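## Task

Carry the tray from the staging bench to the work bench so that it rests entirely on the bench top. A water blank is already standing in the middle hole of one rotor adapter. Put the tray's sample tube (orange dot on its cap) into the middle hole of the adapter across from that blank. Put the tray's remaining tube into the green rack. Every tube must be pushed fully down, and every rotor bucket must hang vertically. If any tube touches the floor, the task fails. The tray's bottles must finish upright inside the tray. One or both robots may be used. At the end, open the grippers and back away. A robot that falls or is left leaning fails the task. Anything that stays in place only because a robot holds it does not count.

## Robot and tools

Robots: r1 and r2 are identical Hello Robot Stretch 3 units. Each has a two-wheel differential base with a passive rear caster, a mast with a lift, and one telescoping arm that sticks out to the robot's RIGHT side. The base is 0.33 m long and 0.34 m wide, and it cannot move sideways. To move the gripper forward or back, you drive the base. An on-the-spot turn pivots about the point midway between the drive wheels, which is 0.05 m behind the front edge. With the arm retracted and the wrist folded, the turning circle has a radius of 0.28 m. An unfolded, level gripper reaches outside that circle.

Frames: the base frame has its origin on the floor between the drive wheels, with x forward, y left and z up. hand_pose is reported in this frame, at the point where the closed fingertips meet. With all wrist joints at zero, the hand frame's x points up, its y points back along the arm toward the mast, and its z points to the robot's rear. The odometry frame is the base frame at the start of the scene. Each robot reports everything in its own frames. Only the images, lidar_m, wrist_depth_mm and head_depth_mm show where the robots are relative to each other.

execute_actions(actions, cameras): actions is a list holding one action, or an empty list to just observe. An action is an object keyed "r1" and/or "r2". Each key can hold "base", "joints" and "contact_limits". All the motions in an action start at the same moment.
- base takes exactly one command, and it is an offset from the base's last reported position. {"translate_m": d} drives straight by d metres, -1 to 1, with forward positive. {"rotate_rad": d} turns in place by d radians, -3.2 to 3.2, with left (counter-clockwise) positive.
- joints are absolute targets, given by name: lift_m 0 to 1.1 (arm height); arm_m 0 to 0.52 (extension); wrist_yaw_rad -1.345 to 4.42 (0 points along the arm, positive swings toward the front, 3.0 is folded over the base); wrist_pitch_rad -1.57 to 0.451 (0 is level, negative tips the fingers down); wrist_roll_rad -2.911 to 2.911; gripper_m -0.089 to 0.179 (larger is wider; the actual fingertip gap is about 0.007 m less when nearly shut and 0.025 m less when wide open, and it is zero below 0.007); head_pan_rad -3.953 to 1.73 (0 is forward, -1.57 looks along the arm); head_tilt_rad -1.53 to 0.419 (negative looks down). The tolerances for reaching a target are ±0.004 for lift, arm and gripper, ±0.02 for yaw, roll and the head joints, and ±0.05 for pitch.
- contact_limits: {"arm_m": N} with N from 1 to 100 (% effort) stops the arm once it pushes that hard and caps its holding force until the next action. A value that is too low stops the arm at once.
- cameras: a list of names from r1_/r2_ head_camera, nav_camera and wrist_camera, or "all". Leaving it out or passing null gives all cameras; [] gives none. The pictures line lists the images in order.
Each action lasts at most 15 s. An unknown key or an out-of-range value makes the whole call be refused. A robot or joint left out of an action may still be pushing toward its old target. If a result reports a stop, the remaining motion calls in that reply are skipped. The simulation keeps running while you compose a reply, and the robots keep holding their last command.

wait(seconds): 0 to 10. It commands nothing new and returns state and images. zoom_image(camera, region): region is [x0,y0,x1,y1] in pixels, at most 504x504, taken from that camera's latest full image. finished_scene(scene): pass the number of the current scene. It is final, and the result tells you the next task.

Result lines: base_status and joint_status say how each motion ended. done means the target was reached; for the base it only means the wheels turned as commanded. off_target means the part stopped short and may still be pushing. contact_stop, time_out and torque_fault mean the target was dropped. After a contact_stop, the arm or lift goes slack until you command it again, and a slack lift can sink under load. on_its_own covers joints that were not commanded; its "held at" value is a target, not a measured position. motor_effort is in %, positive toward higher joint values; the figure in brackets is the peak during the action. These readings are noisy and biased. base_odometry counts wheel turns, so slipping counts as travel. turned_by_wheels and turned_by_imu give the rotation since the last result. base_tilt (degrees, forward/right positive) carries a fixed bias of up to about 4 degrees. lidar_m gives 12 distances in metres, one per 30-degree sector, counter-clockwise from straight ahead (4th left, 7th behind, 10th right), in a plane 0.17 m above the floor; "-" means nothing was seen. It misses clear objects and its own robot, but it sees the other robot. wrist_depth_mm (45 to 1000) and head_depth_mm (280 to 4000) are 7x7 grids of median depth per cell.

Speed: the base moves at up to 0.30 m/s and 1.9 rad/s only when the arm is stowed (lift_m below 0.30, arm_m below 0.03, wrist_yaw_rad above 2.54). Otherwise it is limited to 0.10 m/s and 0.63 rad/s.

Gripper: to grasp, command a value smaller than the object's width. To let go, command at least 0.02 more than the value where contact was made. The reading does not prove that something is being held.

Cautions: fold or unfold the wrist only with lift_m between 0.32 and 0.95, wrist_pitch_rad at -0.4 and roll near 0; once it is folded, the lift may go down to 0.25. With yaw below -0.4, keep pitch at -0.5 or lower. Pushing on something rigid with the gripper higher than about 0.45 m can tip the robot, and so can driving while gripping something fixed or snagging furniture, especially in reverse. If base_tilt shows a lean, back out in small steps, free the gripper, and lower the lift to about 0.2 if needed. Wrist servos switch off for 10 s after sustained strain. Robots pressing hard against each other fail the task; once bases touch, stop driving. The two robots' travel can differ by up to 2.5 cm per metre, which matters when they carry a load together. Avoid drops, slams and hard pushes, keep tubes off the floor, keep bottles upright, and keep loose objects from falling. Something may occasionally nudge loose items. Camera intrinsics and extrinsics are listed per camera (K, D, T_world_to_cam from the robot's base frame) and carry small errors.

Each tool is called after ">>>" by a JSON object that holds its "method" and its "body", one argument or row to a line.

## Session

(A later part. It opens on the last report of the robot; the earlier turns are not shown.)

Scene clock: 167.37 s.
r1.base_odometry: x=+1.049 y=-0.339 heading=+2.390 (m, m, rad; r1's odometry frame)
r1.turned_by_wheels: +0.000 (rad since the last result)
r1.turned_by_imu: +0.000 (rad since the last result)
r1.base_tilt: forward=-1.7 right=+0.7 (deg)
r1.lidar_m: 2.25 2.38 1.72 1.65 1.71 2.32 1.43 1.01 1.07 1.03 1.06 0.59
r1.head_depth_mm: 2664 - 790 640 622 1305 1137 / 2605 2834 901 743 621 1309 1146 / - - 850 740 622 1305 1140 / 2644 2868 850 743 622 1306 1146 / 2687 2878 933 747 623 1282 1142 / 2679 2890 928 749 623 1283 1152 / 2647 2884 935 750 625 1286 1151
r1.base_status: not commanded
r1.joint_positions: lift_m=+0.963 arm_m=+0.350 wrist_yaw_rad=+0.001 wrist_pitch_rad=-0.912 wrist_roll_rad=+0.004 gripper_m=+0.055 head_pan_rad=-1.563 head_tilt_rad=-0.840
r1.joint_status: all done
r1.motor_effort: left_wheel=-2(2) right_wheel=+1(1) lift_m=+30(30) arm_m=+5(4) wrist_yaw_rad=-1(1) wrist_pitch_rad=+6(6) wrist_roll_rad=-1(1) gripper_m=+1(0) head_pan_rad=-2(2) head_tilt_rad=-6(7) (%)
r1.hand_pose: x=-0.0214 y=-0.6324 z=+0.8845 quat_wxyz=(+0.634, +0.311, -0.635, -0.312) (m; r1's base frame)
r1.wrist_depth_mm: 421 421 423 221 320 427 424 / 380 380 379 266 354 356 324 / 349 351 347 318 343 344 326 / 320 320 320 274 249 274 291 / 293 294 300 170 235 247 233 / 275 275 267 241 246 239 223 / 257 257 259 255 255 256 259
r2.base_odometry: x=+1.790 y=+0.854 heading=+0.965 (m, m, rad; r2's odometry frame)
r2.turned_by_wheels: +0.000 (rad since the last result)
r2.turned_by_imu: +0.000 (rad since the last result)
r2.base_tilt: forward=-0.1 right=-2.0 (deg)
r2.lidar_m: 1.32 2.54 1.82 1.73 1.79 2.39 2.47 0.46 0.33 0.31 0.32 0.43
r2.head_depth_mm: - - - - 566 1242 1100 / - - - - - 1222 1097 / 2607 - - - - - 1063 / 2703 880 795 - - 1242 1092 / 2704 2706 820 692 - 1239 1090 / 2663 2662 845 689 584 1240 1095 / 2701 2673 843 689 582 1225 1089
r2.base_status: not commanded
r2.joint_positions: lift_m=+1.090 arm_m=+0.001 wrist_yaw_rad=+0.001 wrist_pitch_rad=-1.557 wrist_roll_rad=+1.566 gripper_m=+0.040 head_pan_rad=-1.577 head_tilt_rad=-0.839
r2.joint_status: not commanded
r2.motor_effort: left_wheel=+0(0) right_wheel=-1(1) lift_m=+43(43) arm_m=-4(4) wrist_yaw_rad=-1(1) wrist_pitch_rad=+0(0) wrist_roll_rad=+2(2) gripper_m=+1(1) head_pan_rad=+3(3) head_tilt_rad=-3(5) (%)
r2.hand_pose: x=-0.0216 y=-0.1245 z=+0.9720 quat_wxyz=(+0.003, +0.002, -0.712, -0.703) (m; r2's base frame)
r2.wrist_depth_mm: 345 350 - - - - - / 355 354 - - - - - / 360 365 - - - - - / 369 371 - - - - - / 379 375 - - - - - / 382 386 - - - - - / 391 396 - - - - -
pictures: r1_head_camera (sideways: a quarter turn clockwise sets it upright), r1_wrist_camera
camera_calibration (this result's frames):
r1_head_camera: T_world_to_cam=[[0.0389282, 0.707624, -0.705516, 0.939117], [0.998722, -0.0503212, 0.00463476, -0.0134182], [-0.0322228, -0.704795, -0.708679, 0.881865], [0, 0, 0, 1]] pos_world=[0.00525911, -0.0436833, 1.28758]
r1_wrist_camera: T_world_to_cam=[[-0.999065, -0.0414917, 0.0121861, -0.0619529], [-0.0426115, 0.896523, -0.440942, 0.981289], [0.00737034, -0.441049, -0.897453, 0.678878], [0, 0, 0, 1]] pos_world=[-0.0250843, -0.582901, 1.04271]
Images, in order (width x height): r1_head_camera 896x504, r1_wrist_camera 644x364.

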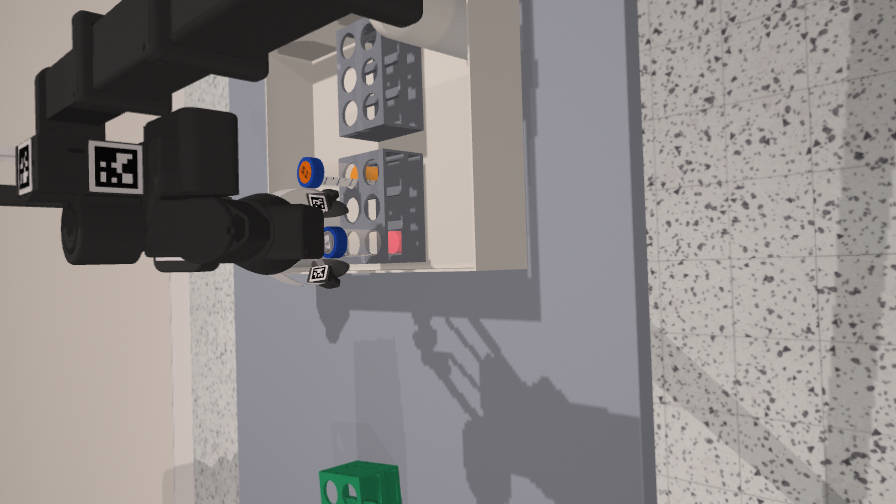

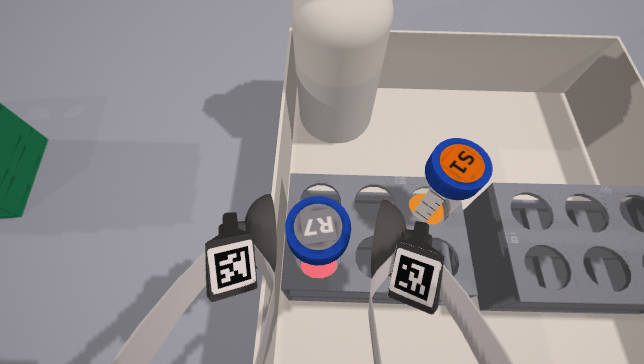

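>>> {"method": "execute_actions", "body": {
  "actions": [
    {"r1":{"base":{"translate_m":0.004},"joints":{"gripper_m":0.0}}}
  ],
  "cameras": []
}}

>>> {"method": "execute_actions", "body": {
  "actions": [
    {"r1":{"joints":{"lift_m":1.095}}}
  ],
  "cameras": []
}}

>>> {"method": "execute_actions", "body": {
  "actions": [
    {"r1":{"base":{"translate_m":0.3},"joints":{"arm_m":0.40}}}
  ],
  "cameras": ["r1_wrist_camera","r1_head_camera"]
}}

Scene clock: 173.27 s.
r1.base_odometry: x=+1.047 y=-0.337 heading=+2.389 (m, m, rad; r1's odometry frame)
r1.turned_by_wheels: +0.000 (rad since the last result)
r1.turned_by_imu: -0.001 (rad since the last result)
r1.base_tilt: forward=-1.7 right=+0.5 (deg)
r1.lidar_m: 2.25 2.38 1.72 1.65 1.71 2.32 1.43 1.01 1.07 1.03 1.06 0.58
r1.head_depth_mm: 2686 - 790 650 619 1299 1145 / 2627 2843 901 741 619 1305 1144 / - - 851 741 622 1308 1148 / 2647 2908 867 723 623 1309 1140 / 2700 2877 931 748 622 1286 1143 / 2685 2867 933 748 625 1274 1150 / 2654 2906 933 750 626 1285 1148
r1.base_status: done
r1.joint_positions: lift_m=+0.963 arm_m=+0.350 wrist_yaw_rad=+0.001 wrist_pitch_rad=-0.910 wrist_roll_rad=+0.004 gripper_m=+0.001 head_pan_rad=-1.563 head_tilt_rad=-0.840
r1.joint_status: all done
r1.motor_effort: left_wheel=-2(2) right_wheel=+0(2) lift_m=+30(30) arm_m=+4(4) wrist_yaw_rad=-1(1) wrist_pitch_rad=+5(6) wrist_roll_rad=-2(2) gripper_m=-10(85) head_pan_rad=-3(3) head_tilt_rad=-7(8) (%)
r1.hand_pose: x=-0.0214 y=-0.6329 z=+0.8848 quat_wxyz=(+0.634, +0.311, -0.636, -0.311) (m; r1's base frame)
r1.wrist_depth_mm: 423 418 429 224 318 431 422 / 385 385 382 270 353 354 325 / 345 345 347 330 347 350 327 / 317 318 318 250 250 257 296 / 298 296 298 167 236 239 232 / 275 275 271 244 269 235 238 / 257 258 257 256 257 256 257
r2.base_odometry: x=+1.790 y=+0.854 heading=+0.965 (m, m, rad; r2's odometry frame)
r2.turned_by_wheels: +0.000 (rad since the last result)
r2.turned_by_imu: +0.000 (rad since the last result)
r2.base_tilt: forward=+0.0 right=-1.9 (deg)
r2.lidar_m: 1.33 2.54 1.81 1.73 1.78 2.39 2.47 0.46 0.33 0.31 0.32 0.43
r2.head_depth_mm: - - - - 565 1245 1110 / - - - - - 1221 1095 / 2623 - - - - - 1063 / 2674 883 799 - - 1233 1094 / 2709 2722 820 692 - 1240 1092 / 2714 2689 843 689 585 1240 1092 / 2684 2666 840 688 582 1230 1093
r2.base_status: not commanded
r2.joint_positions: lift_m=+1.090 arm_m=+0.001 wrist_yaw_rad=+0.001 wrist_pitch_rad=-1.557 wrist_roll_rad=+1.566 gripper_m=+0.040 head_pan_rad=-1.577 head_tilt_rad=-0.839
r2.joint_status: not commanded
r2.motor_effort: left_wheel=+0(0) right_wheel=-1(1) lift_m=+43(43) arm_m=-4(4) wrist_yaw_rad=-1(1) wrist_pitch_rad=+0(0) wrist_roll_rad=+2(2) gripper_m=+0(1) head_pan_rad=+3(3) head_tilt_rad=-3(4) (%)
r2.hand_pose: x=-0.0216 y=-0.1245 z=+0.9720 quat_wxyz=(+0.003, +0.002, -0.712, -0.703) (m; r2's base frame)
r2.wrist_depth_mm: 346 349 - - - - - / 351 358 - - - - - / 361 363 - - - - - / 366 367 - - - - - / 375 379 - - - - - / 387 388 - - - - - / 392 393 - - - - -
pictures: none
No camera images: the call's "cameras" was empty. Leave "cameras" out to get every camera's image.

Scene clock: 175.30 s.
r1.base_odometry: x=+1.047 y=-0.337 heading=+2.389 (m, m, rad; r1's odometry frame)
r1.turned_by_wheels: +0.000 (rad since the last result)
r1.turned_by_imu: +0.000 (rad since the last result)
r1.base_tilt: forward=-1.7 right=+0.7 (deg)
r1.lidar_m: 2.25 2.38 1.72 1.65 1.71 2.32 1.43 1.01 1.07 1.03 1.06 0.58
r1.head_depth_mm: 2717 2920 886 634 622 1301 1146 / 2712 2899 902 739 622 1311 1149 / 2707 2878 866 744 623 1306 1144 / - 2737 849 721 623 1304 1144 / 2678 2880 931 746 623 1280 1144 / 2680 2898 935 748 623 1282 1148 / 2661 2924 933 749 626 1284 1148
r1.base_status: not commanded
r1.joint_positions: lift_m=+1.095 arm_m=+0.350 wrist_yaw_rad=+0.001 wrist_pitch_rad=-0.910 wrist_roll_rad=+0.004 gripper_m=+0.001 head_pan_rad=-1.563 head_tilt_rad=-0.840
r1.joint_status: all done
r1.motor_effort: left_wheel=-1(2) right_wheel=+1(0) lift_m=+39(41) arm_m=+4(4) wrist_yaw_rad=-1(1) wrist_pitch_rad=+5(5) wrist_roll_rad=-1(2) gripper_m=-10(11) head_pan_rad=-2(2) head_tilt_rad=-8(7) (%)
r1.hand_pose: x=-0.0214 y=-0.6329 z=+1.0164 quat_wxyz=(+0.634, +0.311, -0.636, -0.311) (m; r1's base frame)
r1.wrist_depth_mm: - - - - - - - / 566 556 562 556 555 569 562 / 511 505 508 345 480 477 519 / 433 478 470 438 468 463 481 / 398 438 448 166 439 423 433 / 404 407 402 338 344 365 394 / 378 379 376 379 377 374 352
r2.base_odometry: x=+1.790 y=+0.854 heading=+0.965 (m, m, rad; r2's odometry frame)
r2.turned_by_wheels: +0.000 (rad since the last result)
r2.turned_by_imu: +0.000 (rad since the last result)
r2.base_tilt: forward=-0.1 right=-2.0 (deg)
r2.lidar_m: 1.32 2.54 1.82 1.73 1.78 2.39 2.46 0.46 0.33 0.31 0.32 0.43
r2.head_depth_mm: - - - - 566 1241 1098 / - - - - - 1216 1097 / 2603 - - - - - 1063 / 2715 883 797 - - 1234 1092 / 2688 2691 823 692 - 1231 1097 / 2685 2699 842 689 584 1234 1086 / 2698 2672 841 688 582 1231 1089
r2.base_status: not commanded
r2.joint_positions: lift_m=+1.090 arm_m=+0.001 wrist_yaw_rad=+0.001 wrist_pitch_rad=-1.557 wrist_roll_rad=+1.566 gripper_m=+0.040 head_pan_rad=-1.577 head_tilt_rad=-0.839
r2.joint_status: not commanded
r2.motor_effort: left_wheel=+0(0) right_wheel=-1(1) lift_m=+43(43) arm_m=-4(4) wrist_yaw_rad=-1(2) wrist_pitch_rad=+0(0) wrist_roll_rad=+2(2) gripper_m=+1(1) head_pan_rad=+3(3) head_tilt_rad=-4(3) (%)
r2.hand_pose: x=-0.0216 y=-0.1245 z=+0.9720 quat_wxyz=(+0.003, +0.002, -0.712, -0.703) (m; r2's base frame)
r2.wrist_depth_mm: 347 349 - - - - - / 353 357 - - - - - / 360 361 - - - - - / 369 369 - - - - - / 377 380 - - - - - / 381 384 - - - - - / 395 397 - - - - -
pictures: none
No camera images: the call's "cameras" was empty. Leave "cameras" out to get every camera's image.

Scene clock: 179.70 s.
r1.base_odometry: x=+0.828 y=-0.132 heading=+2.389 (m, m, rad; r1's odometry frame)
r1.turned_by_wheels: +0.000 (rad since the last result)
r1.turned_by_imu: -0.001 (rad since the last result)
r1.base_tilt: forward=-1.6 right=+0.7 (deg)
r1.lidar_m: 1.95 2.39 1.73 1.66 1.71 2.33 1.47 1.29 1.07 1.02 0.40 2.17
r1.head_depth_mm: 2641 2844 844 744 620 1307 1143 / 2719 2903 929 744 623 1306 1137 / 2714 2933 927 743 622 1304 1138 / - 2853 823 746 623 1280 1146 / 2679 2847 937 747 623 1281 1113 / 2657 2869 930 748 627 754 1127 / 2659 2902 2250 1771 641 1288 1149
r1.base_status: done
r1.joint_positions: lift_m=+1.095 arm_m=+0.400 wrist_yaw_rad=+0.001 wrist_pitch_rad=-0.910 wrist_roll_rad=+0.004 gripper_m=+0.001 head_pan_rad=-1.563 head_tilt_rad=-0.840
r1.joint_status: all done
r1.motor_effort: left_wheel=-2(2) right_wheel=+0(4) lift_m=+39(39) arm_m=+5(5) wrist_yaw_rad=-1(1) wrist_pitch_rad=+5(5) wrist_roll_rad=-2(1) gripper_m=-10(11) head_pan_rad=-2(3) head_tilt_rad=-7(6) (%)
r1.hand_pose: x=-0.0214 y=-0.6829 z=+1.0164 quat_wxyz=(+0.634, +0.311, -0.636, -0.311) (m; r1's base frame)
r1.wrist_depth_mm: - - - - - - - / - - 562 560 573 562 573 / - - 512 515 518 522 515 / - - 468 465 479 470 337 / - 444 438 167 442 433 390 / - 414 362 347 405 411 374 / - 380 377 378 380 383 333
r2.base_odometry: x=+1.790 y=+0.854 heading=+0.965 (m, m, rad; r2's odometry frame)
r2.turned_by_wheels: +0.000 (rad since the last result)
r2.turned_by_imu: +0.000 (rad since the last result)
r2.base_tilt: forward=-0.1 right=-1.9 (deg)
r2.lidar_m: 1.32 2.54 1.82 1.73 1.78 2.38 2.47 0.46 0.33 0.31 0.32 0.43
r2.head_depth_mm: - - - - 566 1245 1105 / - - - - - 1225 1100 / 2621 - - - - - 1066 / 2656 884 797 - - 1238 1098 / 2687 2700 821 693 - 1232 1089 / 2695 2692 846 689 584 1232 1089 / 2707 2655 839 688 583 1229 1093
r2.base_status: not commanded
r2.joint_positions: lift_m=+1.090 arm_m=+0.001 wrist_yaw_rad=+0.001 wrist_pitch_rad=-1.557 wrist_roll_rad=+1.566 gripper_m=+0.040 head_pan_rad=-1.577 head_tilt_rad=-0.839
r2.joint_status: not commanded
r2.motor_effort: left_wheel=+0(1) right_wheel=-1(1) lift_m=+43(43) arm_m=-4(4) wrist_yaw_rad=-1(1) wrist_pitch_rad=+0(0) wrist_roll_rad=+2(2) gripper_m=+1(1) head_pan_rad=+3(3) head_tilt_rad=-3(3) (%)
r2.hand_pose: x=-0.0216 y=-0.1245 z=+0.9720 quat_wxyz=(+0.003, +0.002, -0.712, -0.703) (m; r2's base frame)
r2.wrist_depth_mm: 346 350 - - - - - / 355 358 - - - - - / 361 362 - - - - - / 367 369 - - - - - / 375 379 - - - - - / 385 389 - - - - - / 394 392 - - - - -
pictures: r1_head_camera (sideways: a quarter turn clockwise sets it upright), r1_wrist_camera
camera_calibration (this result's frames):
r1_head_camera: T_world_to_cam=[[0.038928, 0.707624, -0.705516, 0.939117], [0.998722, -0.050321, 0.00463476, -0.0134182], [-0.0322226, -0.704795, -0.708679, 0.881865], [0, 0, 0, 1]] pos_world=[0.00525912, -0.0436833, 1.28758]
r1_wrist_camera: T_world_to_cam=[[-0.999063, -0.041501, 0.0122937, -0.0657687], [-0.0426523, 0.895613, -0.442784, 1.08594], [0.00736564, -0.442894, -0.896544, 0.772854], [0, 0, 0, 1]] pos_world=[-0.0250816, -0.633023, 1.17455]
Images, in order (width x height): r1_head_camera 896x504, r1_wrist_camera 644x364.

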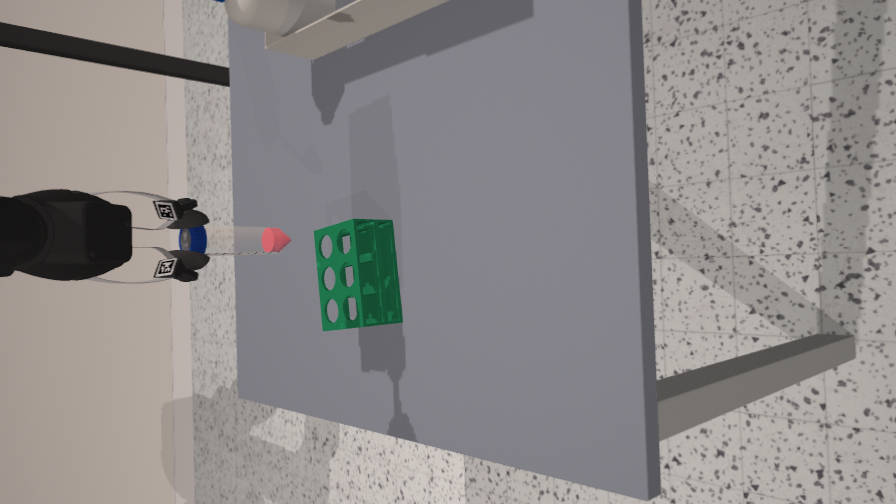

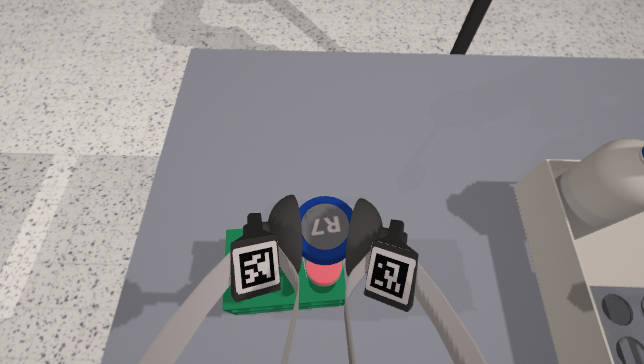

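>>> {"method": "execute_actions", "body": {
  "actions": [
    {"r1":{"joints":{"arm_m":0.404,"lift_m":1.035}}}
  ],
  "cameras": ["r1_head_camera"]
}}

>>> {"method": "zoom_image", "body": {
  "camera": "r1_head_camera",
  "region": [220,170,420,330]
}}

Scene clock: 184.80 s.
r1.base_odometry: x=+0.828 y=-0.132 heading=+2.389 (m, m, rad; r1's odometry frame)
r1.turned_by_wheels: +0.000 (rad since the last result)
r1.turned_by_imu: +0.000 (rad since the last result)
r1.base_tilt: forward=-1.7 right=+0.5 (deg)
r1.lidar_m: 1.96 2.38 1.73 1.66 1.72 2.33 1.47 1.30 1.07 1.02 0.40 2.18
r1.head_depth_mm: 2740 2836 845 742 621 1297 1145 / 2741 2910 927 745 623 1297 1142 / - 2909 934 745 625 1296 1145 / 2654 2880 825 747 622 1278 1151 / 2667 2846 931 744 625 1281 1109 / 2673 2897 936 749 626 755 1125 / 2671 2902 2270 1780 640 1293 1152
r1.base_status: not commanded
r1.joint_positions: lift_m=+1.035 arm_m=+0.404 wrist_yaw_rad=+0.001 wrist_pitch_rad=-0.910 wrist_roll_rad=+0.004 gripper_m=+0.001 head_pan_rad=-1.563 head_tilt_rad=-0.840
r1.joint_status: all done
r1.motor_effort: left_wheel=-2(1) right_wheel=+0(1) lift_m=+30(30) arm_m=+4(5) wrist_yaw_rad=-1(1) wrist_pitch_rad=+5(5) wrist_roll_rad=-1(1) gripper_m=-12(11) head_pan_rad=-3(2) head_tilt_rad=-7(6) (%)
r1.hand_pose: x=-0.0214 y=-0.6869 z=+0.9568 quat_wxyz=(+0.634, +0.311, -0.636, -0.311) (m; r1's base frame)
r1.wrist_depth_mm: - - 532 526 528 - - / - - 478 478 485 487 482 / - - 436 440 443 443 443 / - 410 398 403 402 406 325 / - 374 366 167 380 371 336 / - 345 334 286 345 350 318 / - 321 323 323 323 324 314
r2.base_odometry: x=+1.790 y=+0.854 heading=+0.965 (m, m, rad; r2's odometry frame)
r2.turned_by_wheels: +0.000 (rad since the last result)
r2.turned_by_imu: +0.000 (rad since the last result)
r2.base_tilt: forward=-0.1 right=-1.9 (deg)
r2.lidar_m: 1.32 2.54 1.82 1.73 1.78 2.38 2.47 0.46 0.33 0.31 0.32 0.43
r2.head_depth_mm: - - - - 568 1246 1101 / - - - - - 1223 1098 / 2654 - - - - - 1060 / 2715 882 797 - - 1236 1096 / 2692 2699 819 692 - 1238 1096 / 2727 2676 842 690 585 1226 1091 / 2731 2666 837 688 583 1234 1088
r2.base_status: not commanded
r2.joint_positions: lift_m=+1.090 arm_m=+0.001 wrist_yaw_rad=+0.001 wrist_pitch_rad=-1.557 wrist_roll_rad=+1.566 gripper_m=+0.040 head_pan_rad=-1.577 head_tilt_rad=-0.839
r2.joint_status: not commanded
r2.motor_effort: left_wheel=+0(1) right_wheel=-1(1) lift_m=+44(43) arm_m=-4(4) wrist_yaw_rad=-1(1) wrist_pitch_rad=+0(0) wrist_roll_rad=+1(2) gripper_m=+1(1) head_pan_rad=+3(4) head_tilt_rad=-4(3) (%)
r2.hand_pose: x=-0.0216 y=-0.1245 z=+0.9720 quat_wxyz=(+0.003, +0.002, -0.712, -0.703) (m; r2's base frame)
r2.wrist_depth_mm: 346 349 - - - - - / 357 355 - - - - - / 364 360 - - - - - / 368 371 - - - - - / 376 382 - - - - - / 387 382 - - - - - / 389 394 - - - - -
pictures: r1_head_camera (sideways: a quarter turn clockwise sets it upright)
camera_calibration (this result's frames):
r1_head_camera: T_world_to_cam=[[0.0389283, 0.707624, -0.705516, 0.939117], [0.998722, -0.0503214, 0.00463476, -0.0134182], [-0.0322228, -0.704795, -0.708679, 0.881865], [0, 0, 0, 1]] pos_world=[0.00525911, -0.0436833, 1.28758]
Images, in order (width x height): r1_head_camera 896x504.

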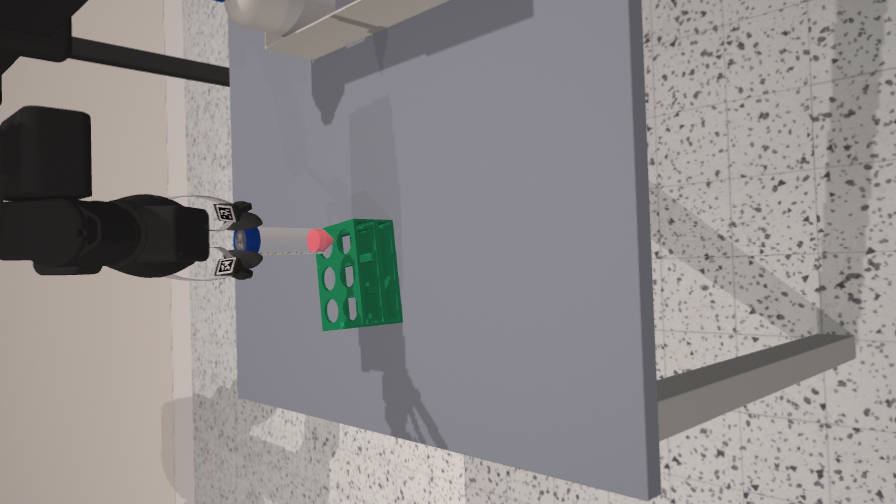

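Region (220, 170, 420, 330) of r1_head_camera's 896x504 image, scaled by 2.520, with more detail than that image has; it fills the top 403 rows of this view, and the rest is white.

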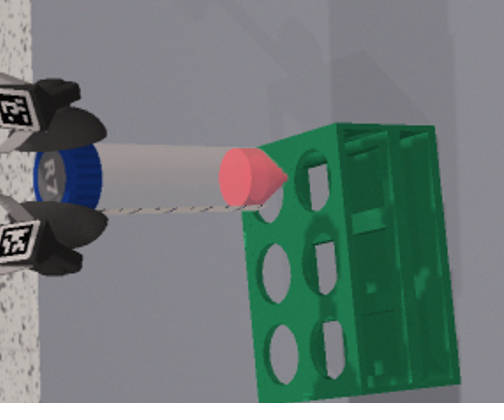

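>>> {"method": "execute_actions", "body": {
  "actions": [
    {"r1":{"base":{"translate_m":0.002},"joints":{"lift_m":1.0}}}
  ],
  "cameras": ["r1_head_camera"]
}}

>>> {"method": "execute_actions", "body": {
  "actions": [
    {"r1":{"joints":{"lift_m":0.962}}}
  ],
  "cameras": []
}}

>>> {"method": "execute_actions", "body": {
  "actions": [
    {"r1":{"joints":{"gripper_m":0.055}}}
  ],
  "cameras": ["r1_head_camera"]
}}

>>> {"method": "execute_actions", "body": {
  "actions": [
    {"r1":{"joints":{"lift_m":1.09}}}
  ],
  "cameras": []
}}

>>> {"method": "execute_actions", "body": {
  "actions": [
    {"r1":{"base":{"translate_m":-0.382},"joints":{"arm_m":0.34}}}
  ],
  "cameras": []
}}

>>> {"method": "execute_actions", "body": {
  "actions": [
    {"r1":{"joints":{"arm_m":0.39,"lift_m":1.0}}}
  ],
  "cameras": ["r1_wrist_camera","r1_nav_camera"]
}}

Scene clock: 192.80 s.
r1.base_odometry: x=+0.826 y=-0.130 heading=+2.389 (m, m, rad; r1's odometry frame)
r1.turned_by_wheels: +0.000 (rad since the last result)
r1.turned_by_imu: -0.001 (rad since the last result)
r1.base_tilt: forward=-1.6 right=+0.6 (deg)
r1.lidar_m: 1.95 2.39 1.73 1.66 1.72 2.32 1.47 1.29 1.06 1.02 0.40 2.16
r1.head_depth_mm: - 1470 847 742 620 1303 1148 / 2765 2878 930 743 623 1302 1146 / - 2838 927 747 622 1301 1146 / 2688 2879 797 747 622 1280 1146 / 2672 2881 934 748 624 1276 1105 / 2681 2892 937 749 625 751 1127 / 2635 2876 2274 1780 641 1280 1148
r1.base_status: done
r1.joint_positions: lift_m=+1.000 arm_m=+0.404 wrist_yaw_rad=+0.001 wrist_pitch_rad=-0.910 wrist_roll_rad=+0.004 gripper_m=+0.001 head_pan_rad=-1.563 head_tilt_rad=-0.840
r1.joint_status: all done
r1.motor_effort: left_wheel=-2(4) right_wheel=+1(4) lift_m=+30(30) arm_m=+4(5) wrist_yaw_rad=+0(1) wrist_pitch_rad=+5(5) wrist_roll_rad=-1(1) gripper_m=-11(10) head_pan_rad=-3(2) head_tilt_rad=-6(7) (%)
r1.hand_pose: x=-0.0214 y=-0.6869 z=+0.9218 quat_wxyz=(+0.634, +0.311, -0.636, -0.311) (m; r1's base frame)
r1.wrist_depth_mm: - - 480 482 475 480 481 / - - 432 437 438 437 435 / - 403 396 401 394 398 359 / - 362 365 365 365 364 324 / - 339 310 167 332 336 323 / - 311 300 281 314 317 305 / 301 288 291 290 292 296 288
r2.base_odometry: x=+1.790 y=+0.854 heading=+0.965 (m, m, rad; r2's odometry frame)
r2.turned_by_wheels: +0.000 (rad since the last result)
r2.turned_by_imu: +0.000 (rad since the last result)
r2.base_tilt: forward=+0.0 right=-2.0 (deg)
r2.lidar_m: 1.32 2.54 1.81 1.73 1.78 2.38 2.47 0.46 0.33 0.31 0.32 0.43
r2.head_depth_mm: - - - - 568 1254 1099 / - - - - - 1218 1098 / 2629 - - - - - 1064 / 2740 882 794 - - 1238 1097 / 2715 2705 819 691 - 1232 1092 / 2694 2711 845 691 586 1234 1092 / 2735 2688 839 690 584 1230 1091
r2.base_status: not commanded
r2.joint_positions: lift_m=+1.090 arm_m=+0.001 wrist_yaw_rad=+0.001 wrist_pitch_rad=-1.557 wrist_roll_rad=+1.566 gripper_m=+0.040 head_pan_rad=-1.577 head_tilt_rad=-0.839
r2.joint_status: not commanded
r2.motor_effort: left_wheel=+1(0) right_wheel=-1(1) lift_m=+43(43) arm_m=-4(4) wrist_yaw_rad=-1(0) wrist_pitch_rad=+0(0) wrist_roll_rad=+2(2) gripper_m=+1(1) head_pan_rad=+4(3) head_tilt_rad=-3(4) (%)
r2.hand_pose: x=-0.0216 y=-0.1245 z=+0.9720 quat_wxyz=(+0.003, +0.002, -0.712, -0.703) (m; r2's base frame)
r2.wrist_depth_mm: 344 349 - - - - - / 354 352 - - - - - / 362 364 - - - - - / 369 370 - - - - - / 378 378 - - - - - / 386 388 - - - - - / 394 394 - - - - -
pictures: r1_head_camera (sideways: a quarter turn clockwise sets it upright)
camera_calibration (this result's frames):
r1_head_camera: T_world_to_cam=[[0.0389281, 0.707624, -0.705516, 0.939117], [0.998722, -0.0503211, 0.00463476, -0.0134182], [-0.0322227, -0.704795, -0.708679, 0.881865], [0, 0, 0, 1]] pos_world=[0.00525912, -0.0436833, 1.28758]
Images, in order (width x height): r1_head_camera 896x504.

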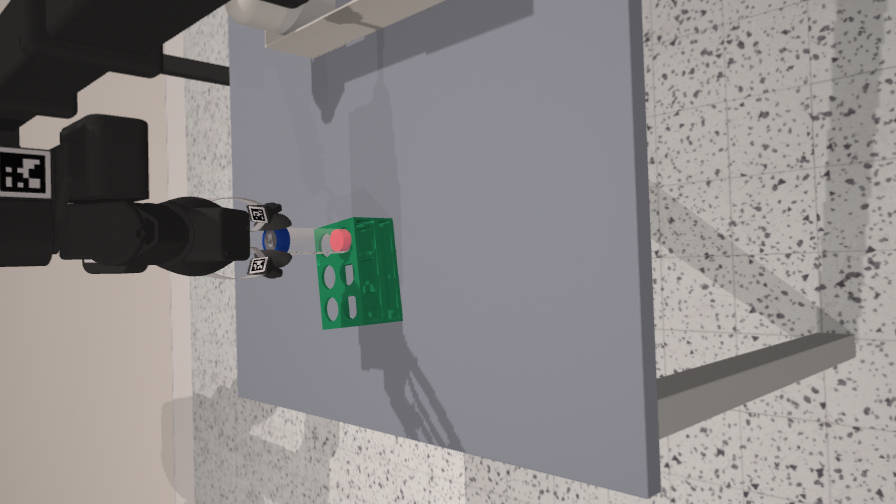

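Scene clock: 193.97 s.
r1.base_odometry: x=+0.826 y=-0.130 heading=+2.389 (m, m, rad; r1's odometry frame)
r1.turned_by_wheels: +0.000 (rad since the last result)
r1.turned_by_imu: +0.000 (rad since the last result)
r1.base_tilt: forward=-1.8 right=+0.8 (deg)
r1.lidar_m: 1.95 2.39 1.72 1.66 1.71 2.33 1.47 1.30 1.06 1.02 0.40 2.17
r1.head_depth_mm: 2633 - 895 744 621 1303 1146 / 2583 2833 929 745 622 1308 1138 / - 2736 926 746 621 1312 1143 / 2623 - 795 745 622 1278 1149 / 2714 2864 935 745 624 1282 1109 / 2669 2841 934 750 623 752 1128 / 2664 2830 2274 1776 641 1286 1149
r1.base_status: not commanded
r1.joint_positions: lift_m=+0.962 arm_m=+0.404 wrist_yaw_rad=+0.001 wrist_pitch_rad=-0.910 wrist_roll_rad=+0.004 gripper_m=+0.001 head_pan_rad=-1.563 head_tilt_rad=-0.840
r1.joint_status: all done
r1.motor_effort: left_wheel=-2(2) right_wheel=+1(1) lift_m=+30(31) arm_m=+4(4) wrist_yaw_rad=-1(1) wrist_pitch_rad=+5(5) wrist_roll_rad=-1(2) gripper_m=-10(10) head_pan_rad=-3(2) head_tilt_rad=-7(8) (%)
r1.hand_pose: x=-0.0214 y=-0.6869 z=+0.8838 quat_wxyz=(+0.634, +0.311, -0.636, -0.311) (m; r1's base frame)
r1.wrist_depth_mm: - - 417 416 421 425 426 / - 384 376 382 380 388 387 / - 347 344 347 345 346 336 / - 318 281 281 319 322 311 / - 294 246 167 300 296 293 / 279 274 260 249 273 275 275 / 255 257 257 257 256 258 259
r2.base_odometry: x=+1.790 y=+0.854 heading=+0.965 (m, m, rad; r2's odometry frame)
r2.turned_by_wheels: +0.000 (rad since the last result)
r2.turned_by_imu: +0.000 (rad since the last result)
r2.base_tilt: forward=+0.0 right=-2.0 (deg)
r2.lidar_m: 1.33 2.54 1.81 1.74 1.78 2.38 2.47 0.46 0.32 0.31 0.32 0.43
r2.head_depth_mm: - - - - 566 1246 1106 / - - - - - 1222 1096 / 2656 - - - - - 1063 / 2694 884 796 - - 1239 1095 / 2696 2679 822 693 - 1229 1093 / 2714 2722 841 690 584 1230 1089 / 2715 2687 842 689 584 1232 1083
r2.base_status: not commanded
r2.joint_positions: lift_m=+1.090 arm_m=+0.001 wrist_yaw_rad=+0.001 wrist_pitch_rad=-1.557 wrist_roll_rad=+1.566 gripper_m=+0.040 head_pan_rad=-1.577 head_tilt_rad=-0.839
r2.joint_status: not commanded
r2.motor_effort: left_wheel=+0(1) right_wheel=-1(2) lift_m=+43(43) arm_m=-4(4) wrist_yaw_rad=-1(1) wrist_pitch_rad=+0(0) wrist_roll_rad=+1(2) gripper_m=+1(1) head_pan_rad=+3(3) head_tilt_rad=-5(4) (%)
r2.hand_pose: x=-0.0216 y=-0.1245 z=+0.9720 quat_wxyz=(+0.003, +0.002, -0.712, -0.703) (m; r2's base frame)
r2.wrist_depth_mm: 346 350 - - - - - / 354 354 - - - - - / 359 368 - - - - - / 371 369 - - - - - / 375 381 - - - - - / 384 386 - - - - - / 392 394 - - - - -
pictures: none
No camera images: the call's "cameras" was empty. Leave "cameras" out to get every camera's image.

Scene clock: 195.00 s.
r1.base_odometry: x=+0.826 y=-0.130 heading=+2.389 (m, m, rad; r1's odometry frame)
r1.turned_by_wheels: +0.000 (rad since the last result)
r1.turned_by_imu: +0.000 (rad since the last result)
r1.base_tilt: forward=-1.7 right=+0.6 (deg)
r1.lidar_m: 1.95 2.39 1.73 1.66 1.71 2.32 1.48 1.30 1.06 1.02 0.40 2.17
r1.head_depth_mm: 2622 - 894 741 620 1304 1139 / 2552 2822 928 746 621 1306 1137 / - 2750 911 746 622 1307 1149 / 2643 - 796 746 623 1279 1151 / 2678 2843 932 748 624 1279 1107 / 2697 2855 937 749 624 751 1128 / 2641 2920 2285 1774 639 1285 1148
r1.base_status: not commanded
r1.joint_positions: lift_m=+0.962 arm_m=+0.404 wrist_yaw_rad=+0.001 wrist_pitch_rad=-0.910 wrist_roll_rad=+0.004 gripper_m=+0.055 head_pan_rad=-1.563 head_tilt_rad=-0.840
r1.joint_status: all done
r1.motor_effort: left_wheel=-2(2) right_wheel=+0(0) lift_m=+30(30) arm_m=+4(4) wrist_yaw_rad=+0(1) wrist_pitch_rad=+5(5) wrist_roll_rad=-2(1) gripper_m=+0(84) head_pan_rad=-3(3) head_tilt_rad=-6(7) (%)
r1.hand_pose: x=-0.0214 y=-0.6869 z=+0.8838 quat_wxyz=(+0.634, +0.311, -0.636, -0.311) (m; r1's base frame)
r1.wrist_depth_mm: - - 425 423 428 418 431 / - 388 381 379 380 383 383 / - 348 346 349 348 347 335 / - 316 280 280 321 318 310 / - 293 239 172 301 295 294 / 281 275 255 247 271 275 277 / 257 255 257 256 257 257 258
r2.base_odometry: x=+1.790 y=+0.854 heading=+0.965 (m, m, rad; r2's odometry frame)
r2.turned_by_wheels: +0.000 (rad since the last result)
r2.turned_by_imu: +0.000 (rad since the last result)
r2.base_tilt: forward=-0.1 right=-1.9 (deg)
r2.lidar_m: 1.32 2.54 1.82 1.73 1.78 2.39 2.47 0.46 0.33 0.31 0.32 0.43
r2.head_depth_mm: - - - - 566 1248 1098 / - - - - - 1218 1103 / 2631 - - - - - 1064 / 2675 881 796 - - 1239 1095 / 2726 2681 818 691 - 1236 1090 / 2705 2683 843 691 585 1231 1094 / 2731 2680 840 687 582 1231 1091
r2.base_status: not commanded
r2.joint_positions: lift_m=+1.090 arm_m=+0.001 wrist_yaw_rad=+0.001 wrist_pitch_rad=-1.557 wrist_roll_rad=+1.566 gripper_m=+0.040 head_pan_rad=-1.577 head_tilt_rad=-0.839
r2.joint_status: not commanded
r2.motor_effort: left_wheel=+0(0) right_wheel=-1(1) lift_m=+43(43) arm_m=-4(4) wrist_yaw_rad=-1(1) wrist_pitch_rad=+0(0) wrist_roll_rad=+2(2) gripper_m=+1(0) head_pan_rad=+3(3) head_tilt_rad=-4(3) (%)
r2.hand_pose: x=-0.0216 y=-0.1245 z=+0.9720 quat_wxyz=(+0.003, +0.002, -0.712, -0.703) (m; r2's base frame)
r2.wrist_depth_mm: 347 351 - - - - - / 353 355 - - - - - / 360 362 - - - - - / 370 365 - - - - - / 380 380 - - - - - / 380 387 - - - - - / 389 395 - - - - -
pictures: r1_head_camera (sideways: a quarter turn clockwise sets it upright)
camera_calibration (this result's frames):
r1_head_camera: T_world_to_cam=[[0.038928, 0.707624, -0.705516, 0.939117], [0.998722, -0.050321, 0.00463476, -0.0134182], [-0.0322226, -0.704795, -0.708679, 0.881865], [0, 0, 0, 1]] pos_world=[0.00525912, -0.0436833, 1.28758]
Images, in order (width x height): r1_head_camera 896x504.

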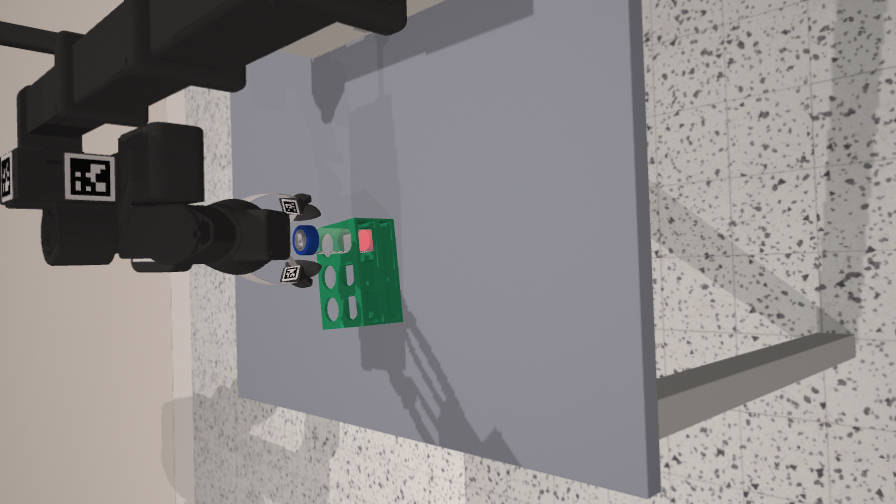

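Scene clock: 197.00 s.
r1.base_odometry: x=+0.826 y=-0.130 heading=+2.389 (m, m, rad; r1's odometry frame)
r1.turned_by_wheels: +0.000 (rad since the last result)
r1.turned_by_imu: +0.000 (rad since the last result)
r1.base_tilt: forward=-1.7 right=+0.7 (deg)
r1.lidar_m: 1.96 2.39 1.73 1.66 1.72 2.32 1.48 1.30 1.07 1.02 0.40 2.17
r1.head_depth_mm: 2649 2852 847 743 622 1300 1142 / 2706 2913 927 744 621 1310 1152 / 2672 2908 929 746 621 1301 1142 / - 2856 825 748 622 1282 1146 / 2679 2894 936 748 625 1283 1107 / 2688 2879 933 747 624 752 1127 / 2645 2868 2263 1776 640 1288 1156
r1.base_status: not commanded
r1.joint_positions: lift_m=+1.090 arm_m=+0.404 wrist_yaw_rad=+0.001 wrist_pitch_rad=-0.910 wrist_roll_rad=+0.004 gripper_m=+0.055 head_pan_rad=-1.563 head_tilt_rad=-0.840
r1.joint_status: all done
r1.motor_effort: left_wheel=-2(2) right_wheel=+1(0) lift_m=+39(41) arm_m=+4(4) wrist_yaw_rad=-1(1) wrist_pitch_rad=+5(5) wrist_roll_rad=-1(2) gripper_m=-1(0) head_pan_rad=-2(2) head_tilt_rad=-7(8) (%)
r1.hand_pose: x=-0.0214 y=-0.6869 z=+1.0114 quat_wxyz=(+0.634, +0.311, -0.636, -0.311) (m; r1's base frame)
r1.wrist_depth_mm: - - - - - - - / - - 559 555 557 560 565 / - - 509 505 511 511 512 / - - 458 467 475 470 338 / - 451 434 425 436 431 380 / - 409 387 350 397 406 374 / - 378 376 377 373 374 337
r2.base_odometry: x=+1.790 y=+0.854 heading=+0.965 (m, m, rad; r2's odometry frame)
r2.turned_by_wheels: +0.000 (rad since the last result)
r2.turned_by_imu: +0.000 (rad since the last result)
r2.base_tilt: forward=+0.0 right=-2.0 (deg)
r2.lidar_m: 1.33 2.54 1.82 1.73 1.78 2.39 2.47 0.46 0.33 0.31 0.32 0.43
r2.head_depth_mm: - - - - 567 1249 1103 / - - - - - 1216 1099 / 2641 - - - - - 1061 / 2708 884 795 - - 1235 1097 / 2717 2699 820 692 - 1237 1097 / 2700 2691 844 691 585 1239 1094 / 2682 2646 836 688 582 1224 1088
r2.base_status: not commanded
r2.joint_positions: lift_m=+1.090 arm_m=+0.001 wrist_yaw_rad=+0.001 wrist_pitch_rad=-1.557 wrist_roll_rad=+1.566 gripper_m=+0.040 head_pan_rad=-1.577 head_tilt_rad=-0.839
r2.joint_status: not commanded
r2.motor_effort: left_wheel=+1(1) right_wheel=-1(1) lift_m=+43(43) arm_m=-4(4) wrist_yaw_rad=-2(1) wrist_pitch_rad=+0(0) wrist_roll_rad=+2(2) gripper_m=+1(1) head_pan_rad=+4(3) head_tilt_rad=-3(4) (%)
r2.hand_pose: x=-0.0216 y=-0.1245 z=+0.9720 quat_wxyz=(+0.003, +0.002, -0.712, -0.703) (m; r2's base frame)
r2.wrist_depth_mm: 348 349 - - - - - / 355 356 - - - - - / 363 362 - - - - - / 369 371 - - - - - / 376 376 - - - - - / 380 384 - - - - - / 392 394 - - - - -
pictures: none
No camera images: the call's "cameras" was empty. Leave "cameras" out to get every camera's image.

Scene clock: 201.97 s.
r1.base_odometry: x=+1.105 y=-0.391 heading=+2.389 (m, m, rad; r1's odometry frame)
r1.turned_by_wheels: +0.000 (rad since the last result)
r1.turned_by_imu: -0.001 (rad since the last result)
r1.base_tilt: forward=-1.5 right=+0.6 (deg)
r1.lidar_m: 2.33 2.37 1.72 1.65 1.70 2.31 1.44 0.94 1.07 1.03 1.06 0.65
r1.head_depth_mm: 2723 2931 927 682 620 1300 1140 / 2727 2925 893 630 621 1303 1145 / 2699 2936 902 742 622 1304 1143 / - 2862 866 742 623 1303 1149 / 2680 2866 845 729 624 1305 1150 / 2688 2853 936 748 626 1283 1149 / 2682 2876 938 749 625 1281 1154
r1.base_status: done
r1.joint_positions: lift_m=+1.090 arm_m=+0.340 wrist_yaw_rad=+0.001 wrist_pitch_rad=-0.910 wrist_roll_rad=+0.003 gripper_m=+0.055 head_pan_rad=-1.563 head_tilt_rad=-0.840
r1.joint_status: all done
r1.motor_effort: left_wheel=-1(5) right_wheel=+0(2) lift_m=+39(39) arm_m=-4(5) wrist_yaw_rad=-1(1) wrist_pitch_rad=+5(5) wrist_roll_rad=-1(2) gripper_m=+0(0) head_pan_rad=-3(3) head_tilt_rad=-6(7) (%)
r1.hand_pose: x=-0.0214 y=-0.6235 z=+1.0114 quat_wxyz=(+0.634, +0.311, -0.636, -0.311) (m; r1's base frame)
r1.wrist_depth_mm: 617 604 624 623 - - - / 549 557 554 549 556 555 565 / 503 509 490 464 473 509 519 / 453 466 449 455 462 466 467 / 425 429 435 375 440 423 431 / 399 402 374 388 360 371 404 / 378 379 365 375 373 362 377
r2.base_odometry: x=+1.790 y=+0.854 heading=+0.965 (m, m, rad; r2's odometry frame)
r2.turned_by_wheels: +0.000 (rad since the last result)
r2.turned_by_imu: +0.000 (rad since the last result)
r2.base_tilt: forward=-0.1 right=-2.0 (deg)
r2.lidar_m: 1.33 2.54 1.82 1.73 1.78 2.39 2.47 0.46 0.33 0.31 0.32 0.43
r2.head_depth_mm: - - - - 567 1247 1101 / - - - - - 1217 1095 / 2536 - - - - - 1062 / 2723 881 795 - - 1240 1095 / 2690 2672 818 692 - 1237 1091 / 2691 2697 845 690 583 1232 1097 / 2710 2676 839 690 583 1220 1091
r2.base_status: not commanded
r2.joint_positions: lift_m=+1.090 arm_m=+0.001 wrist_yaw_rad=+0.001 wrist_pitch_rad=-1.557 wrist_roll_rad=+1.566 gripper_m=+0.040 head_pan_rad=-1.577 head_tilt_rad=-0.839
r2.joint_status: not commanded
r2.motor_effort: left_wheel=+1(0) right_wheel=-1(1) lift_m=+43(43) arm_m=-4(4) wrist_yaw_rad=-1(1) wrist_pitch_rad=+0(0) wrist_roll_rad=+2(2) gripper_m=+1(0) head_pan_rad=+3(3) head_tilt_rad=-4(4) (%)
r2.hand_pose: x=-0.0216 y=-0.1245 z=+0.9720 quat_wxyz=(+0.003, +0.002, -0.712, -0.703) (m; r2's base frame)
r2.wrist_depth_mm: 349 347 - - - - - / 353 358 - - - - - / 363 363 - - - - - / 367 367 - - - - - / 372 375 - - - - - / 386 390 - - - - - / 390 396 - - - - -
pictures: none
No camera images: the call's "cameras" was empty. Leave "cameras" out to get every camera's image.

Scene clock: 203.63 s.
r1.base_odometry: x=+1.105 y=-0.391 heading=+2.389 (m, m, rad; r1's odometry frame)
r1.turned_by_wheels: +0.000 (rad since the last result)
r1.turned_by_imu: +0.000 (rad since the last result)
r1.base_tilt: forward=-1.8 right=+0.6 (deg)
r1.lidar_m: 2.33 2.38 1.72 1.65 1.71 2.31 1.44 0.94 1.07 1.03 1.06 0.65
r1.head_depth_mm: - 1127 926 685 622 1298 1141 / 2757 2933 890 630 621 1298 1146 / - 2860 897 742 623 1305 1145 / 2679 - 863 745 624 1306 1142 / 2685 2834 847 726 625 1305 1145 / 2675 2904 934 749 625 1285 1145 / 2680 2855 938 750 625 1287 1152
r1.base_status: not commanded
r1.joint_positions: lift_m=+1.000 arm_m=+0.390 wrist_yaw_rad=+0.001 wrist_pitch_rad=-0.910 wrist_roll_rad=+0.003 gripper_m=+0.055 head_pan_rad=-1.563 head_tilt_rad=-0.840
r1.joint_status: all done
r1.motor_effort: left_wheel=-2(2) right_wheel=+1(1) lift_m=+30(32) arm_m=+5(5) wrist_yaw_rad=-1(1) wrist_pitch_rad=+5(5) wrist_roll_rad=-1(1) gripper_m=+0(1) head_pan_rad=-2(3) head_tilt_rad=-7(6) (%)
r1.hand_pose: x=-0.0214 y=-0.6729 z=+0.9218 quat_wxyz=(+0.634, +0.311, -0.636, -0.311) (m; r1's base frame)
r1.wrist_depth_mm: 478 477 460 479 473 483 484 / 431 429 234 426 438 433 436 / 393 393 261 366 376 354 396 / 362 362 331 353 368 343 369 / 336 335 306 291 341 319 338 / 308 309 251 251 252 255 310 / 292 286 265 283 248 244 246
r2.base_odometry: x=+1.790 y=+0.854 heading=+0.965 (m, m, rad; r2's odometry frame)
r2.turned_by_wheels: +0.000 (rad since the last result)
r2.turned_by_imu: +0.000 (rad since the last result)
r2.base_tilt: forward=-0.1 right=-2.1 (deg)
r2.lidar_m: 1.32 2.54 1.81 1.73 1.78 2.38 2.47 0.46 0.33 0.31 0.32 0.43
r2.head_depth_mm: - - - - 568 1247 1107 / - - - - - 1219 1103 / 2533 - - - - - 1060 / 2707 879 796 - - 1241 1095 / 2683 2709 819 691 - 1239 1094 / 2714 2707 844 691 585 1229 1089 / 2702 2636 840 688 584 1231 1084
r2.base_status: not commanded
r2.joint_positions: lift_m=+1.090 arm_m=+0.001 wrist_yaw_rad=+0.001 wrist_pitch_rad=-1.557 wrist_roll_rad=+1.566 gripper_m=+0.040 head_pan_rad=-1.577 head_tilt_rad=-0.839
r2.joint_status: not commanded
r2.motor_effort: left_wheel=+0(1) right_wheel=-1(1) lift_m=+43(43) arm_m=-4(4) wrist_yaw_rad=-1(1) wrist_pitch_rad=+0(0) wrist_roll_rad=+2(2) gripper_m=+1(1) head_pan_rad=+4(3) head_tilt_rad=-4(4) (%)
r2.hand_pose: x=-0.0216 y=-0.1245 z=+0.9720 quat_wxyz=(+0.003, +0.002, -0.712, -0.703) (m; r2's base frame)
r2.wrist_depth_mm: 346 349 - - - - - / 352 354 - - - - - / 363 361 - - - - - / 371 369 - - - - - / 377 377 - - - - - / 385 388 - - - - - / 390 394 - - - - -
pictures: r1_nav_camera (sideways: a quarter turn counterclockwise sets it upright), r1_wrist_camera
camera_calibration (this result's frames):
r1_nav_camera: T_world_to_cam=[[0.0357676, -0.727553, 0.685118, -0.855253], [-0.997993, -0.0618513, -0.0135807, 0.0710166], [0.0522561, -0.683257, -0.728305, 0.899086], [0, 0, 0, 1]] pos_world=[0.0544817, -0.00354273, 1.24172]
r1_wrist_camera: T_world_to_cam=[[-0.999043, -0.0418883, 0.012595, -0.064728], [-0.043133, 0.895597, -0.44277, 1.03504], [0.00726688, -0.44289, -0.896547, 0.692427], [0, 0, 0, 1]] pos_world=[-0.0250533, -0.623023, 1.07989]
Images, in order (width x height): r1_nav_camera 672x504, r1_wrist_camera 644x364.

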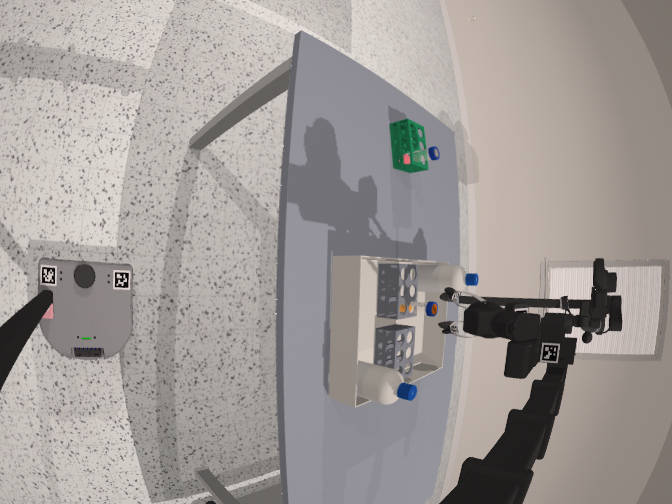

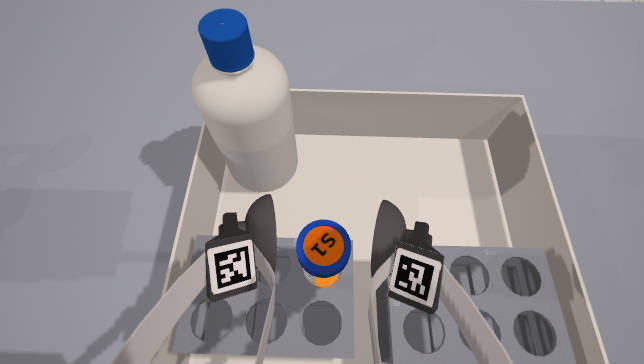

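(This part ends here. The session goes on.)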